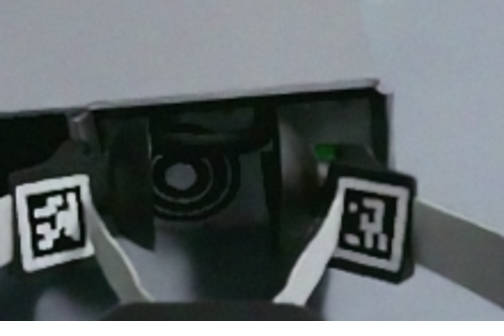

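Emit:
{"api": "execute_actions", "payload": {
  "actions": [
    {"r1":{"joints":{"gripper_m":-0.017,"arm_m":0.255,"lift_m":0.720},"pace":"slow"}}
  ],
  "cameras": []
}}

Emit:
{"api": "execute_actions", "payload": {
  "actions": [
    {"r1":{"joints":{"gripper_m":-0.038,"arm_m":0.260,"lift_m":0.717},"pace":"slow"}}
  ],
  "cameras": ["r1_wrist_camera"]
}}

Emit:
{"api": "zoom_image", "payload": {
  "camera": "r1_wrist_camera",
  "region": [200, 190, 420, 330]
}}

Scene clock: 568.93 s.
r1.base_odometry: x=-0.685 y=+2.763 heading=-0.693 (m, m, rad; r1's odometry frame)
r1.turned_by_wheels: +0.000 (rad since the last result)
r1.turned_by_imu: +0.000 (rad since the last result)
r1.base_tilt: forward=+0.0 right=-0.3 (deg)
r1.lidar_m: 0.35 0.40 1.29 1.23 1.34 1.64 1.59 1.72 2.43 1.35 0.53 0.36
r1.base_status: not commanded
r1.joint_positions: lift_m=+0.720 arm_m=+0.252 wrist_yaw_rad=-0.007 wrist_pitch_rad=+0.360 wrist_roll_rad=+0.150 gripper_m=-0.016
r1.joint_status: all done
r1.on_its_own: wrist_yaw_rad is at rest, and its effort (+17) is outside its rest range (-13 to +13); wrist_pitch_rad is at rest, and its effort (-30) is outside its rest range (-23 to +23)
r1.motor_effort: lift_m=+16(21) arm_m=+14(18) wrist_yaw_rad=+17(26) wrist_pitch_rad=-30(30) wrist_roll_rad=-1(4) gripper_m=-20(20) wheel_0=+5(5) wheel_1=+3(3) wheel_2=-8(8) (%)
r1.hand_pose: x=+0.6927 y=-0.0893 z=+0.7969 quat_wxyz=(+0.981, +0.075, +0.178, -0.017) (m; r1's base frame)
r1.wrist_depth_mm: - - - - - - - / - - - - - - - / 1808 - 430 394 504 473 452 / 1808 415 282 265 351 336 324 / 324 272 230 226 258 262 253 / 252 222 186 223 185 212 207 / 209 200 206 - 191 177 179
r2.base_odometry: x=+2.257 y=-1.167 heading=+0.672 (m, m, rad; r2's odometry frame)
r2.turned_by_wheels: +0.000 (rad since the last result)
r2.turned_by_imu: +0.000 (rad since the last result)
r2.base_tilt: forward=+0.1 right=-0.3 (deg)
r2.lidar_m: 2.08 0.62 0.44 0.40 0.45 0.58 2.19 2.29 1.65 1.53 1.60 2.15
r2.base_status: not commanded
r2.joint_positions: lift_m=+1.000 arm_m=+0.002 wrist_yaw_rad=+0.000 wrist_pitch_rad=+1.600 wrist_roll_rad=+0.012 gripper_m=+0.130
r2.joint_status: not commanded
r2.motor_effort: lift_m=+18(18) arm_m=-1(0) wrist_yaw_rad=+0(0) wrist_pitch_rad=+0(0) wrist_roll_rad=+0(2) gripper_m=+0(0) wheel_0=+3(3) wheel_1=+3(3) wheel_2=-4(3) (%)
r2.hand_pose: x=+0.1642 y=-0.0874 z=+0.8900 quat_wxyz=(+0.697, +0.004, +0.717, -0.004) (m; r2's base frame)
r2.wrist_depth_mm: 1098 1118 1118 1118 1118 1118 1118 / 1098 1118 1118 1118 1118 1118 1138 / 1098 1118 1098 1118 1118 1160 1118 / 1118 1118 1118 1118 1118 1138 1160 / 1138 1118 904 917 1138 1138 1138 / 1118 976 917 917 1138 1138 1160 / 1118 1098 1138 120 1160 1138 1138
pictures: none
No camera images: the call's "cameras" was empty. Leave "cameras" out to get every camera's image.

Scene clock: 569.97 s.
r1.base_odometry: x=-0.685 y=+2.763 heading=-0.693 (m, m, rad; r1's odometry frame)
r1.turned_by_wheels: +0.000 (rad since the last result)
r1.turned_by_imu: +0.002 (rad since the last result)
r1.base_tilt: forward=-0.1 right=-0.3 (deg)
r1.lidar_m: 0.36 0.40 1.30 1.22 1.31 1.65 1.58 1.71 2.42 1.33 0.54 0.40
r1.base_status: not commanded
r1.joint_positions: lift_m=+0.717 arm_m=+0.257 wrist_yaw_rad=-0.008 wrist_pitch_rad=+0.359 wrist_roll_rad=+0.150 gripper_m=-0.037
r1.joint_status: all done
r1.on_its_own: wrist_yaw_rad is at rest, and its effort (+23) is outside its rest range (-13 to +13); wrist_pitch_rad is at rest, and its effort (-27) is outside its rest range (-23 to +23)
r1.motor_effort: lift_m=+15(16) arm_m=+15(21) wrist_yaw_rad=+23(29) wrist_pitch_rad=-27(29) wrist_roll_rad=-5(1) gripper_m=-23(21) wheel_0=+4(5) wheel_1=+3(4) wheel_2=-9(9) (%)
r1.hand_pose: x=+0.6976 y=-0.0896 z=+0.7942 quat_wxyz=(+0.981, +0.075, +0.178, -0.017) (m; r1's base frame)
r1.wrist_depth_mm: - - - - - - - / - - - - - - - / 1808 - 424 384 496 466 445 / 1708 399 278 262 342 330 315 / 317 267 225 222 255 257 251 / 249 164 195 220 183 206 204 / 206 196 202 - 187 177 177
r2.base_odometry: x=+2.257 y=-1.167 heading=+0.672 (m, m, rad; r2's odometry frame)
r2.turned_by_wheels: +0.000 (rad since the last result)
r2.turned_by_imu: +0.000 (rad since the last result)
r2.base_tilt: forward=+0.2 right=-0.2 (deg)
r2.lidar_m: 2.09 0.64 0.44 0.40 0.44 0.61 2.19 2.26 1.64 1.54 1.61 2.17
r2.base_status: not commanded
r2.joint_positions: lift_m=+1.000 arm_m=+0.002 wrist_yaw_rad=+0.000 wrist_pitch_rad=+1.600 wrist_roll_rad=+0.012 gripper_m=+0.130
r2.joint_status: not commanded
r2.motor_effort: lift_m=+18(18) arm_m=+0(1) wrist_yaw_rad=+0(1) wrist_pitch_rad=+0(0) wrist_roll_rad=-2(3) gripper_m=-2(0) wheel_0=+3(3) wheel_1=+3(3) wheel_2=-3(3) (%)
r2.hand_pose: x=+0.1642 y=-0.0874 z=+0.8900 quat_wxyz=(+0.697, +0.004, +0.717, -0.004) (m; r2's base frame)
r2.wrist_depth_mm: 1078 1118 1118 1138 1118 1138 1118 / 1098 1098 1118 1138 1118 1118 1138 / 1098 1118 1098 1098 1118 1118 1138 / 1098 1118 1118 1138 1118 1138 1138 / 1098 1118 904 917 1138 1138 1138 / 1118 960 904 904 1118 1138 1118 / 1118 1118 1118 119 1138 1138 1138
pictures: r1_wrist_camera
camera_calibration (this result's frames):
r1_wrist_camera: T_world_to_cam=[[-0.0911981, -0.987817, -0.126097, 0.0672431], [-0.384283, 0.151726, -0.910662, 1.0508], [0.9187, -0.0345939, -0.393438, -0.103154], [0, 0, 0, 1]] pos_world=[0.504703, -0.0965777, 0.924815]
Images, in order (width x height): r1_wrist_camera 616x392.

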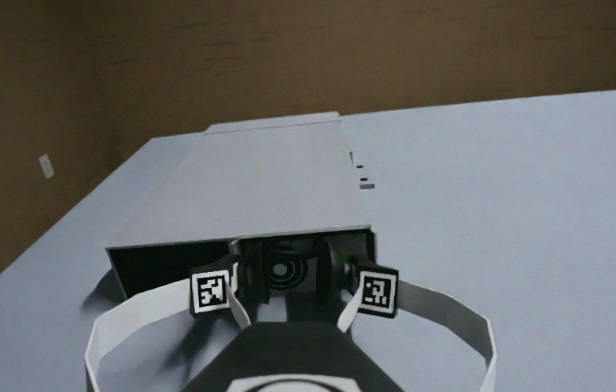

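Region (200, 190, 420, 330) of r1_wrist_camera's 616x392 image, scaled by 2.291; it fills the top 321 rows of this view, and the rest is white.

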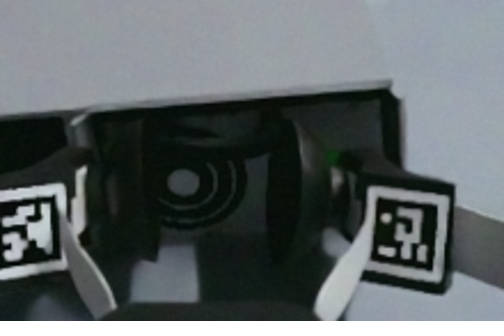

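Emit:
{"api": "execute_actions", "payload": {
  "actions": [
    {"r1":{"joints":{"arm_m":0.249},"pace":"slow"}}
  ],
  "cameras": []
}}

Emit:
{"api": "execute_actions", "payload": {
  "actions": [
    {"r1":{"joints":{"arm_m":0.245},"pace":"slow"}}
  ],
  "cameras": ["r1_wrist_camera"]
}}

Emit:
{"api": "zoom_image", "payload": {
  "camera": "r1_wrist_camera",
  "region": [200, 190, 420, 330]
}}

Scene clock: 571.07 s.
r1.base_odometry: x=-0.685 y=+2.762 heading=-0.693 (m, m, rad; r1's odometry frame)
r1.turned_by_wheels: +0.000 (rad since the last result)
r1.turned_by_imu: +0.000 (rad since the last result)
r1.base_tilt: forward=-0.1 right=-0.3 (deg)
r1.lidar_m: 0.37 0.42 1.30 1.25 1.34 1.64 1.60 1.71 2.41 1.34 0.54 0.39
r1.base_status: not commanded
r1.joint_positions: lift_m=+0.717 arm_m=+0.251 wrist_yaw_rad=+0.002 wrist_pitch_rad=+0.353 wrist_roll_rad=+0.150 gripper_m=-0.037
r1.joint_status: all done
r1.motor_effort: lift_m=+19(19) arm_m=-13(10) wrist_yaw_rad=-7(22) wrist_pitch_rad=-10(27) wrist_roll_rad=-2(4) gripper_m=-31(31) wheel_0=-3(4) wheel_1=-1(3) wheel_2=+2(9) (%)
r1.hand_pose: x=+0.6931 y=-0.0869 z=+0.7955 quat_wxyz=(+0.982, +0.074, +0.175, -0.012) (m; r1's base frame)
r1.wrist_depth_mm: - - - - - - - / 1921 - - - - - - / 1808 - 462 389 517 477 462 / 1756 421 281 265 347 336 324 / 324 273 227 224 258 260 254 / 252 224 183 220 182 208 205 / 208 198 202 - 189 177 178
r2.base_odometry: x=+2.257 y=-1.167 heading=+0.672 (m, m, rad; r2's odometry frame)
r2.turned_by_wheels: +0.000 (rad since the last result)
r2.turned_by_imu: +0.000 (rad since the last result)
r2.base_tilt: forward=+0.1 right=-0.2 (deg)
r2.lidar_m: 2.10 0.63 0.43 0.40 0.42 0.60 2.17 2.26 1.65 1.54 1.60 2.18
r2.base_status: not commanded
r2.joint_positions: lift_m=+1.000 arm_m=+0.002 wrist_yaw_rad=+0.000 wrist_pitch_rad=+1.600 wrist_roll_rad=+0.012 gripper_m=+0.130
r2.joint_status: not commanded
r2.motor_effort: lift_m=+18(18) arm_m=-1(0) wrist_yaw_rad=+0(1) wrist_pitch_rad=-1(0) wrist_roll_rad=-3(0) gripper_m=+0(1) wheel_0=+3(3) wheel_1=+3(3) wheel_2=-3(3) (%)
r2.hand_pose: x=+0.1642 y=-0.0874 z=+0.8900 quat_wxyz=(+0.697, +0.004, +0.717, -0.004) (m; r2's base frame)
r2.wrist_depth_mm: 1098 1098 1118 1098 1098 1138 1138 / 1098 1118 1098 1098 1138 1118 1118 / 1098 1118 1118 1138 1138 1160 1138 / 1118 1098 1118 1118 1138 1118 1118 / 1098 1118 917 904 1138 1138 1138 / 1118 960 891 904 1138 1138 1138 / 1118 1118 1118 119 1138 1160 1138
pictures: none
No camera images: the call's "cameras" was empty. Leave "cameras" out to get every camera's image.

Scene clock: 571.77 s.
r1.base_odometry: x=-0.685 y=+2.762 heading=-0.693 (m, m, rad; r1's odometry frame)
r1.turned_by_wheels: +0.000 (rad since the last result)
r1.turned_by_imu: +0.000 (rad since the last result)
r1.base_tilt: forward=+0.0 right=-0.4 (deg)
r1.lidar_m: 0.34 0.39 1.31 1.23 1.31 1.65 1.60 1.72 2.43 1.35 0.53 0.38
r1.base_status: not commanded
r1.joint_positions: lift_m=+0.717 arm_m=+0.247 wrist_yaw_rad=+0.003 wrist_pitch_rad=+0.353 wrist_roll_rad=+0.150 gripper_m=-0.037
r1.joint_status: all done
r1.motor_effort: lift_m=+19(19) arm_m=-14(14) wrist_yaw_rad=-11(9) wrist_pitch_rad=-7(10) wrist_roll_rad=+0(1) gripper_m=-30(31) wheel_0=-4(4) wheel_1=-1(1) wheel_2=+3(3) (%)
r1.hand_pose: x=+0.6893 y=-0.0867 z=+0.7957 quat_wxyz=(+0.982, +0.074, +0.175, -0.012) (m; r1's base frame)
r1.wrist_depth_mm: - - - - - - - / 1983 - - - - - - / 1921 - 466 394 508 480 455 / 1808 421 283 266 347 336 324 / 329 274 235 225 259 260 253 / 251 224 183 220 184 208 206 / 207 198 203 - 189 177 178
r2.base_odometry: x=+2.257 y=-1.167 heading=+0.672 (m, m, rad; r2's odometry frame)
r2.turned_by_wheels: +0.000 (rad since the last result)
r2.turned_by_imu: +0.000 (rad since the last result)
r2.base_tilt: forward=+0.1 right=-0.2 (deg)
r2.lidar_m: 2.08 0.63 0.41 0.41 0.42 0.62 2.19 2.28 1.63 1.54 1.60 2.14
r2.base_status: not commanded
r2.joint_positions: lift_m=+1.000 arm_m=+0.002 wrist_yaw_rad=+0.000 wrist_pitch_rad=+1.600 wrist_roll_rad=+0.012 gripper_m=+0.130
r2.joint_status: not commanded
r2.motor_effort: lift_m=+18(18) arm_m=-1(0) wrist_yaw_rad=+0(1) wrist_pitch_rad=+0(1) wrist_roll_rad=+0(1) gripper_m=+1(1) wheel_0=+3(3) wheel_1=+3(3) wheel_2=-3(3) (%)
r2.hand_pose: x=+0.1642 y=-0.0874 z=+0.8900 quat_wxyz=(+0.697, +0.004, +0.717, -0.004) (m; r2's base frame)
r2.wrist_depth_mm: 1098 1098 1118 1118 1138 1118 1118 / 1118 1098 1118 1118 1118 1118 1138 / 1098 1118 1098 1118 1118 1138 1138 / 1118 1118 1118 1118 1118 1138 1138 / 1118 1118 904 904 1118 1138 1138 / 1098 976 904 904 1118 1138 1138 / 1118 1118 1138 119 1138 1138 1160
pictures: r1_wrist_camera
camera_calibration (this result's frames):
r1_wrist_camera: T_world_to_cam=[[-0.0793773, -0.988781, -0.126539, 0.0617526], [-0.379872, 0.147365, -0.913225, 1.04717], [0.921627, -0.0244206, -0.387308, -0.100867], [0, 0, 0, 1]] pos_world=[0.495653, -0.0957197, 0.925047]
Images, in order (width x height): r1_wrist_camera 616x392.

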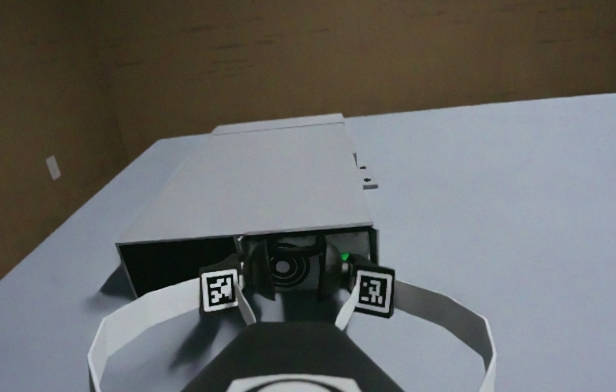

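Region (200, 190, 420, 330) of r1_wrist_camera's 616x392 image, scaled by 2.291; it fills the top 321 rows of this view, and the rest is white.

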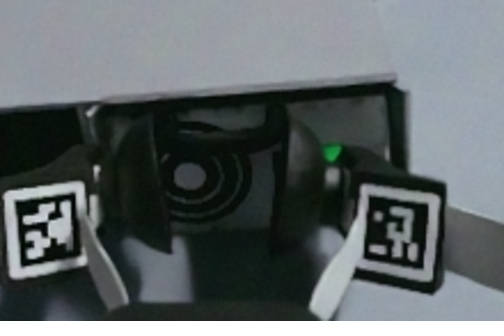

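It appears to be moving.

Emit:
{"api": "execute_actions", "payload": {
  "actions": [
    {"r1":{"joints":{"arm_m":0.240},"pace":"slow"}}
  ],
  "cameras": ["r1_wrist_camera"]
}}

Emit:
{"api": "zoom_image", "payload": {
  "camera": "r1_wrist_camera",
  "region": [200, 190, 420, 330]
}}

Scene clock: 572.60 s.
r1.base_odometry: x=-0.685 y=+2.762 heading=-0.693 (m, m, rad; r1's odometry frame)
r1.turned_by_wheels: +0.000 (rad since the last result)
r1.turned_by_imu: +0.000 (rad since the last result)
r1.base_tilt: forward=+0.0 right=-0.4 (deg)
r1.lidar_m: 0.35 0.42 1.27 1.23 1.34 1.65 1.60 1.71 2.42 1.34 0.52 0.37
r1.base_status: not commanded
r1.joint_positions: lift_m=+0.717 arm_m=+0.242 wrist_yaw_rad=-0.001 wrist_pitch_rad=+0.355 wrist_roll_rad=+0.150 gripper_m=-0.037
r1.joint_status: all done
r1.motor_effort: lift_m=+19(19) arm_m=-10(15) wrist_yaw_rad=+1(11) wrist_pitch_rad=-16(18) wrist_roll_rad=-3(1) gripper_m=-27(32) wheel_0=-3(4) wheel_1=-1(1) wheel_2=+0(4) (%)
r1.hand_pose: x=+0.6830 y=-0.0876 z=+0.7949 quat_wxyz=(+0.981, +0.074, +0.176, -0.014) (m; r1's base frame)
r1.wrist_depth_mm: - - - - - - - / 1863 - - - - - - / 1863 - 449 389 508 469 449 / 1808 415 281 265 345 336 322 / 319 283 238 227 257 258 251 / 250 221 185 220 183 206 204 / 207 198 202 - 189 176 177
r2.base_odometry: x=+2.257 y=-1.167 heading=+0.672 (m, m, rad; r2's odometry frame)
r2.turned_by_wheels: +0.000 (rad since the last result)
r2.turned_by_imu: +0.000 (rad since the last result)
r2.base_tilt: forward=+0.1 right=-0.2 (deg)
r2.lidar_m: 2.09 0.63 0.44 0.41 0.44 0.59 2.19 2.28 1.64 1.55 1.60 2.13
r2.base_status: not commanded
r2.joint_positions: lift_m=+1.000 arm_m=+0.002 wrist_yaw_rad=+0.000 wrist_pitch_rad=+1.600 wrist_roll_rad=+0.012 gripper_m=+0.130
r2.joint_status: not commanded
r2.motor_effort: lift_m=+18(18) arm_m=+0(1) wrist_yaw_rad=-1(1) wrist_pitch_rad=+0(0) wrist_roll_rad=-1(2) gripper_m=-1(0) wheel_0=+3(3) wheel_1=+3(3) wheel_2=-3(3) (%)
r2.hand_pose: x=+0.1642 y=-0.0874 z=+0.8900 quat_wxyz=(+0.697, +0.004, +0.717, -0.004) (m; r2's base frame)
r2.wrist_depth_mm: 1118 1098 1098 1118 1118 1118 1138 / 1098 1098 1118 1118 1118 1138 1138 / 1138 1118 1118 1118 1118 1138 1138 / 1118 1098 1118 1098 1138 1118 1138 / 1118 1118 904 904 1138 1118 1138 / 1098 991 904 917 1138 1138 1138 / 1138 1118 1138 119 1138 1138 1118
pictures: r1_wrist_camera
camera_calibration (this result's frames):
r1_wrist_camera: T_world_to_cam=[[-0.0831823, -0.988497, -0.126307, 0.0626593], [-0.381925, 0.148691, -0.912154, 1.04487], [0.920442, -0.0276352, -0.3899, -0.0927946], [0, 0, 0, 1]] pos_world=[0.489687, -0.0959889, 0.924816]
Images, in order (width x height): r1_wrist_camera 616x392.

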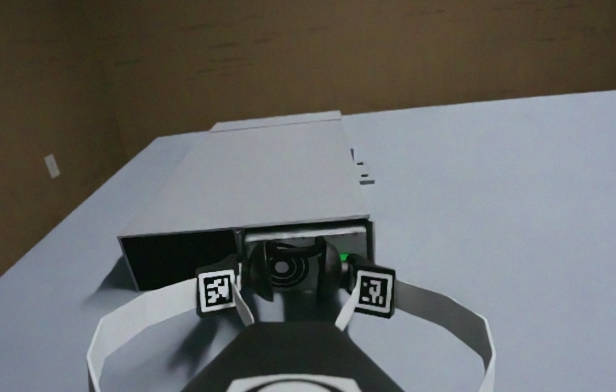

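Region (200, 190, 420, 330) of r1_wrist_camera's 616x392 image, scaled by 2.291; it fills the top 321 rows of this view, and the rest is white.

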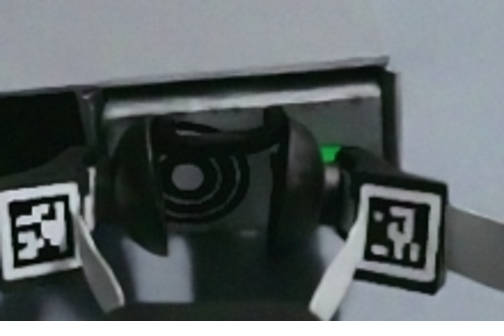

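Emit:
{"api": "execute_actions", "payload": {
  "actions": [
    {"r1":{"joints":{"arm_m":0.14,"lift_m":0.714},"pace":"slow"},"r2":{"base":{"translate_m":-0.8}}}
  ],
  "cameras": ["r1_wrist_camera"]
}}

Emit:
{"api": "execute_actions", "payload": {
  "actions": [
    {"r1":{"joints":{"arm_m":0.03},"pace":"slow"},"r2":{"base":{"translate_m":-0.8}}}
  ],
  "cameras": ["r1_wrist_camera","r1_head_camera"]
}}

Scene clock: 576.90 s.
r1.base_odometry: x=-0.685 y=+2.762 heading=-0.693 (m, m, rad; r1's odometry frame)
r1.turned_by_wheels: +0.000 (rad since the last result)
r1.turned_by_imu: +0.001 (rad since the last result)
r1.base_tilt: forward=-0.1 right=-0.3 (deg)
r1.lidar_m: 0.37 0.41 1.28 1.24 1.31 1.65 1.60 1.69 2.43 1.34 0.52 0.41
r1.base_status: not commanded
r1.joint_positions: lift_m=+0.714 arm_m=+0.142 wrist_yaw_rad=+0.005 wrist_pitch_rad=+0.352 wrist_roll_rad=+0.150 gripper_m=-0.037
r1.joint_status: all done
r1.on_its_own: wrist_yaw_rad is at rest, and its effort (-15) is outside its rest range (-13 to +13)
r1.motor_effort: lift_m=+18(18) arm_m=-12(13) wrist_yaw_rad=-15(16) wrist_pitch_rad=-8(17) wrist_roll_rad=-4(0) gripper_m=-29(30) wheel_0=-2(3) wheel_1=-1(1) wheel_2=+3(3) (%)
r1.hand_pose: x=+0.5842 y=-0.0861 z=+0.7928 quat_wxyz=(+0.982, +0.073, +0.175, -0.011) (m; r1's base frame)
r1.wrist_depth_mm: - - - - - - - / 1921 - - - - - - / 1863 - 430 397 508 469 452 / 1708 415 359 274 349 334 320 / 322 307 281 225 265 258 251 / 249 162 181 220 182 208 204 / 205 196 201 - 187 175 176
r2.base_odometry: x=+1.631 y=-1.665 heading=+0.672 (m, m, rad; r2's odometry frame)
r2.turned_by_wheels: +0.000 (rad since the last result)
r2.turned_by_imu: +0.000 (rad since the last result)
r2.base_tilt: forward=+0.1 right=-0.2 (deg)
r2.lidar_m: 1.85 0.60 0.50 1.14 1.78 1.24 1.39 1.45 1.67 1.57 1.63 2.19
r2.base_status: done
r2.joint_positions: lift_m=+1.000 arm_m=+0.002 wrist_yaw_rad=+0.000 wrist_pitch_rad=+1.600 wrist_roll_rad=+0.012 gripper_m=+0.130
r2.joint_status: not commanded
r2.motor_effort: lift_m=+18(18) arm_m=-1(1) wrist_yaw_rad=+0(0) wrist_pitch_rad=+0(0) wrist_roll_rad=-1(2) gripper_m=-1(1) wheel_0=-3(9) wheel_1=-3(8) wheel_2=+2(10) (%)
r2.hand_pose: x=+0.1642 y=-0.0874 z=+0.8900 quat_wxyz=(+0.697, +0.004, +0.717, -0.004) (m; r2's base frame)
r2.wrist_depth_mm: 1118 1098 1118 1118 1118 1118 1138 / 1098 1118 1118 1118 1118 1138 1118 / 931 1098 1118 1118 1138 1118 1118 / 1098 1118 1118 1138 1118 1138 1138 / 1098 1118 917 904 1118 1118 1138 / 1098 1118 917 917 1138 1118 1160 / 1118 1118 1138 120 1138 1138 1160
pictures: r1_wrist_camera
camera_calibration (this result's frames):
r1_wrist_camera: T_world_to_cam=[[-0.0773308, -0.988956, -0.126432, 0.0522858], [-0.380044, 0.146477, -0.913297, 1.0046], [0.92173, -0.0225761, -0.387174, -0.00508327], [0, 0, 0, 1]] pos_world=[0.390521, -0.0955573, 0.922141]
Images, in order (width x height): r1_wrist_camera 616x392.

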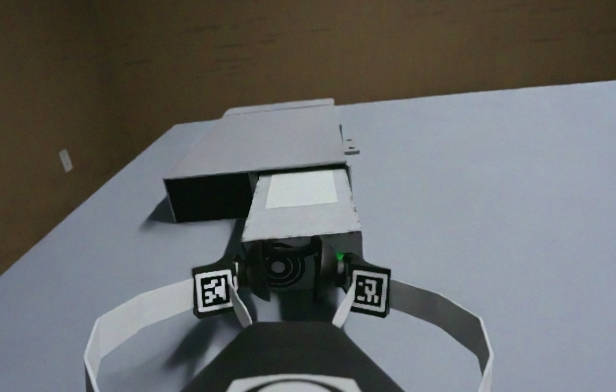

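Scene clock: 581.03 s.
r1.base_odometry: x=-0.685 y=+2.762 heading=-0.693 (m, m, rad; r1's odometry frame)
r1.turned_by_wheels: +0.000 (rad since the last result)
r1.turned_by_imu: +0.000 (rad since the last result)
r1.base_tilt: forward=-0.1 right=-0.4 (deg)
r1.lidar_m: 0.36 0.40 1.30 1.23 1.30 1.67 1.59 1.71 2.39 1.34 0.54 0.42
r1.base_status: not commanded
r1.joint_positions: lift_m=+0.714 arm_m=+0.032 wrist_yaw_rad=+0.001 wrist_pitch_rad=+0.356 wrist_roll_rad=+0.150 gripper_m=-0.037
r1.joint_status: all done
r1.motor_effort: lift_m=+18(18) arm_m=-9(11) wrist_yaw_rad=-3(17) wrist_pitch_rad=-19(17) wrist_roll_rad=+0(1) gripper_m=-28(30) wheel_0=-2(2) wheel_1=+0(1) wheel_2=+2(3) (%)
r1.hand_pose: x=+0.4730 y=-0.0873 z=+0.7918 quat_wxyz=(+0.981, +0.074, +0.177, -0.013) (m; r1's base frame)
r1.wrist_depth_mm: - - - - - - - / 1983 - - - - 788 741 / 1983 - 496 442 500 466 445 / 1808 415 387 274 345 334 315 / 317 304 279 226 264 256 248 / 247 163 185 218 182 204 202 / 204 196 200 - 186 175 175
r2.base_odometry: x=+1.004 y=-2.163 heading=+0.671 (m, m, rad; r2's odometry frame)
r2.turned_by_wheels: +0.000 (rad since the last result)
r2.turned_by_imu: -0.001 (rad since the last result)
r2.base_tilt: forward=+0.0 right=-0.2 (deg)
r2.lidar_m: 1.68 1.17 1.50 2.64 0.56 0.53 0.58 0.63 0.85 1.58 1.66 2.21
r2.base_status: done
r2.joint_positions: lift_m=+1.000 arm_m=+0.002 wrist_yaw_rad=+0.000 wrist_pitch_rad=+1.600 wrist_roll_rad=+0.012 gripper_m=+0.130
r2.joint_status: not commanded
r2.motor_effort: lift_m=+18(18) arm_m=-1(0) wrist_yaw_rad=+0(1) wrist_pitch_rad=+0(1) wrist_roll_rad=-2(1) gripper_m=+0(0) wheel_0=-4(9) wheel_1=-2(6) wheel_2=-1(10) (%)
r2.hand_pose: x=+0.1642 y=-0.0874 z=+0.8900 quat_wxyz=(+0.697, +0.004, +0.717, -0.004) (m; r2's base frame)
r2.wrist_depth_mm: 1098 1118 1118 1118 1138 1138 1138 / 1098 1098 1118 1118 1138 1138 1138 / 1098 1098 1118 1118 1138 1138 1138 / 1118 1118 1118 1118 1118 1118 1138 / 1118 1098 904 904 1118 1138 1138 / 1118 1118 904 917 1138 1138 1138 / 1118 1118 1118 119 1118 1138 1160
pictures: r1_head_camera, r1_wrist_camera
camera_calibration (this result's frames):
r1_wrist_camera: T_world_to_cam=[[-0.0819406, -0.988654, -0.125896, 0.0441906], [-0.382675, 0.147848, -0.911976, 0.961921], [0.920242, -0.0265506, -0.390447, 0.099964], [0, 0, 0, 1]] pos_world=[0.279733, -0.0958753, 0.921844]
Images, in order (width x height): r1_head_camera 420x560, r1_wrist_camera 616x392.

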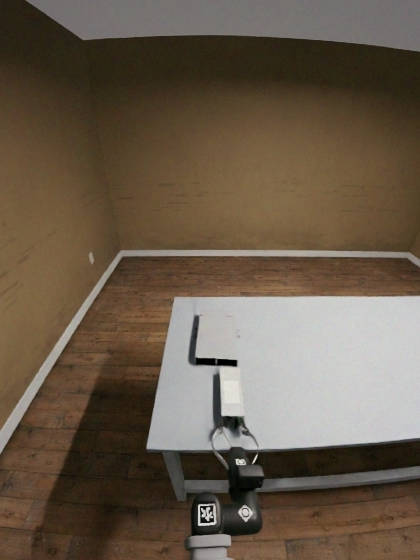

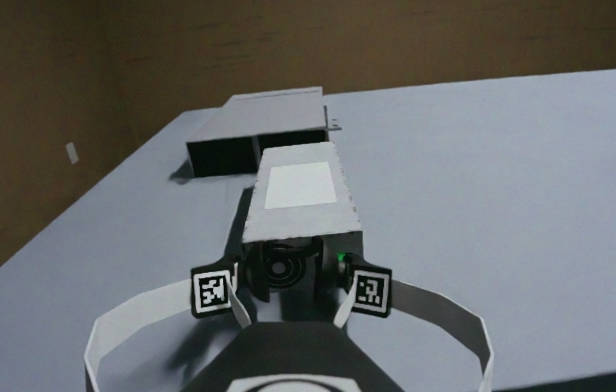

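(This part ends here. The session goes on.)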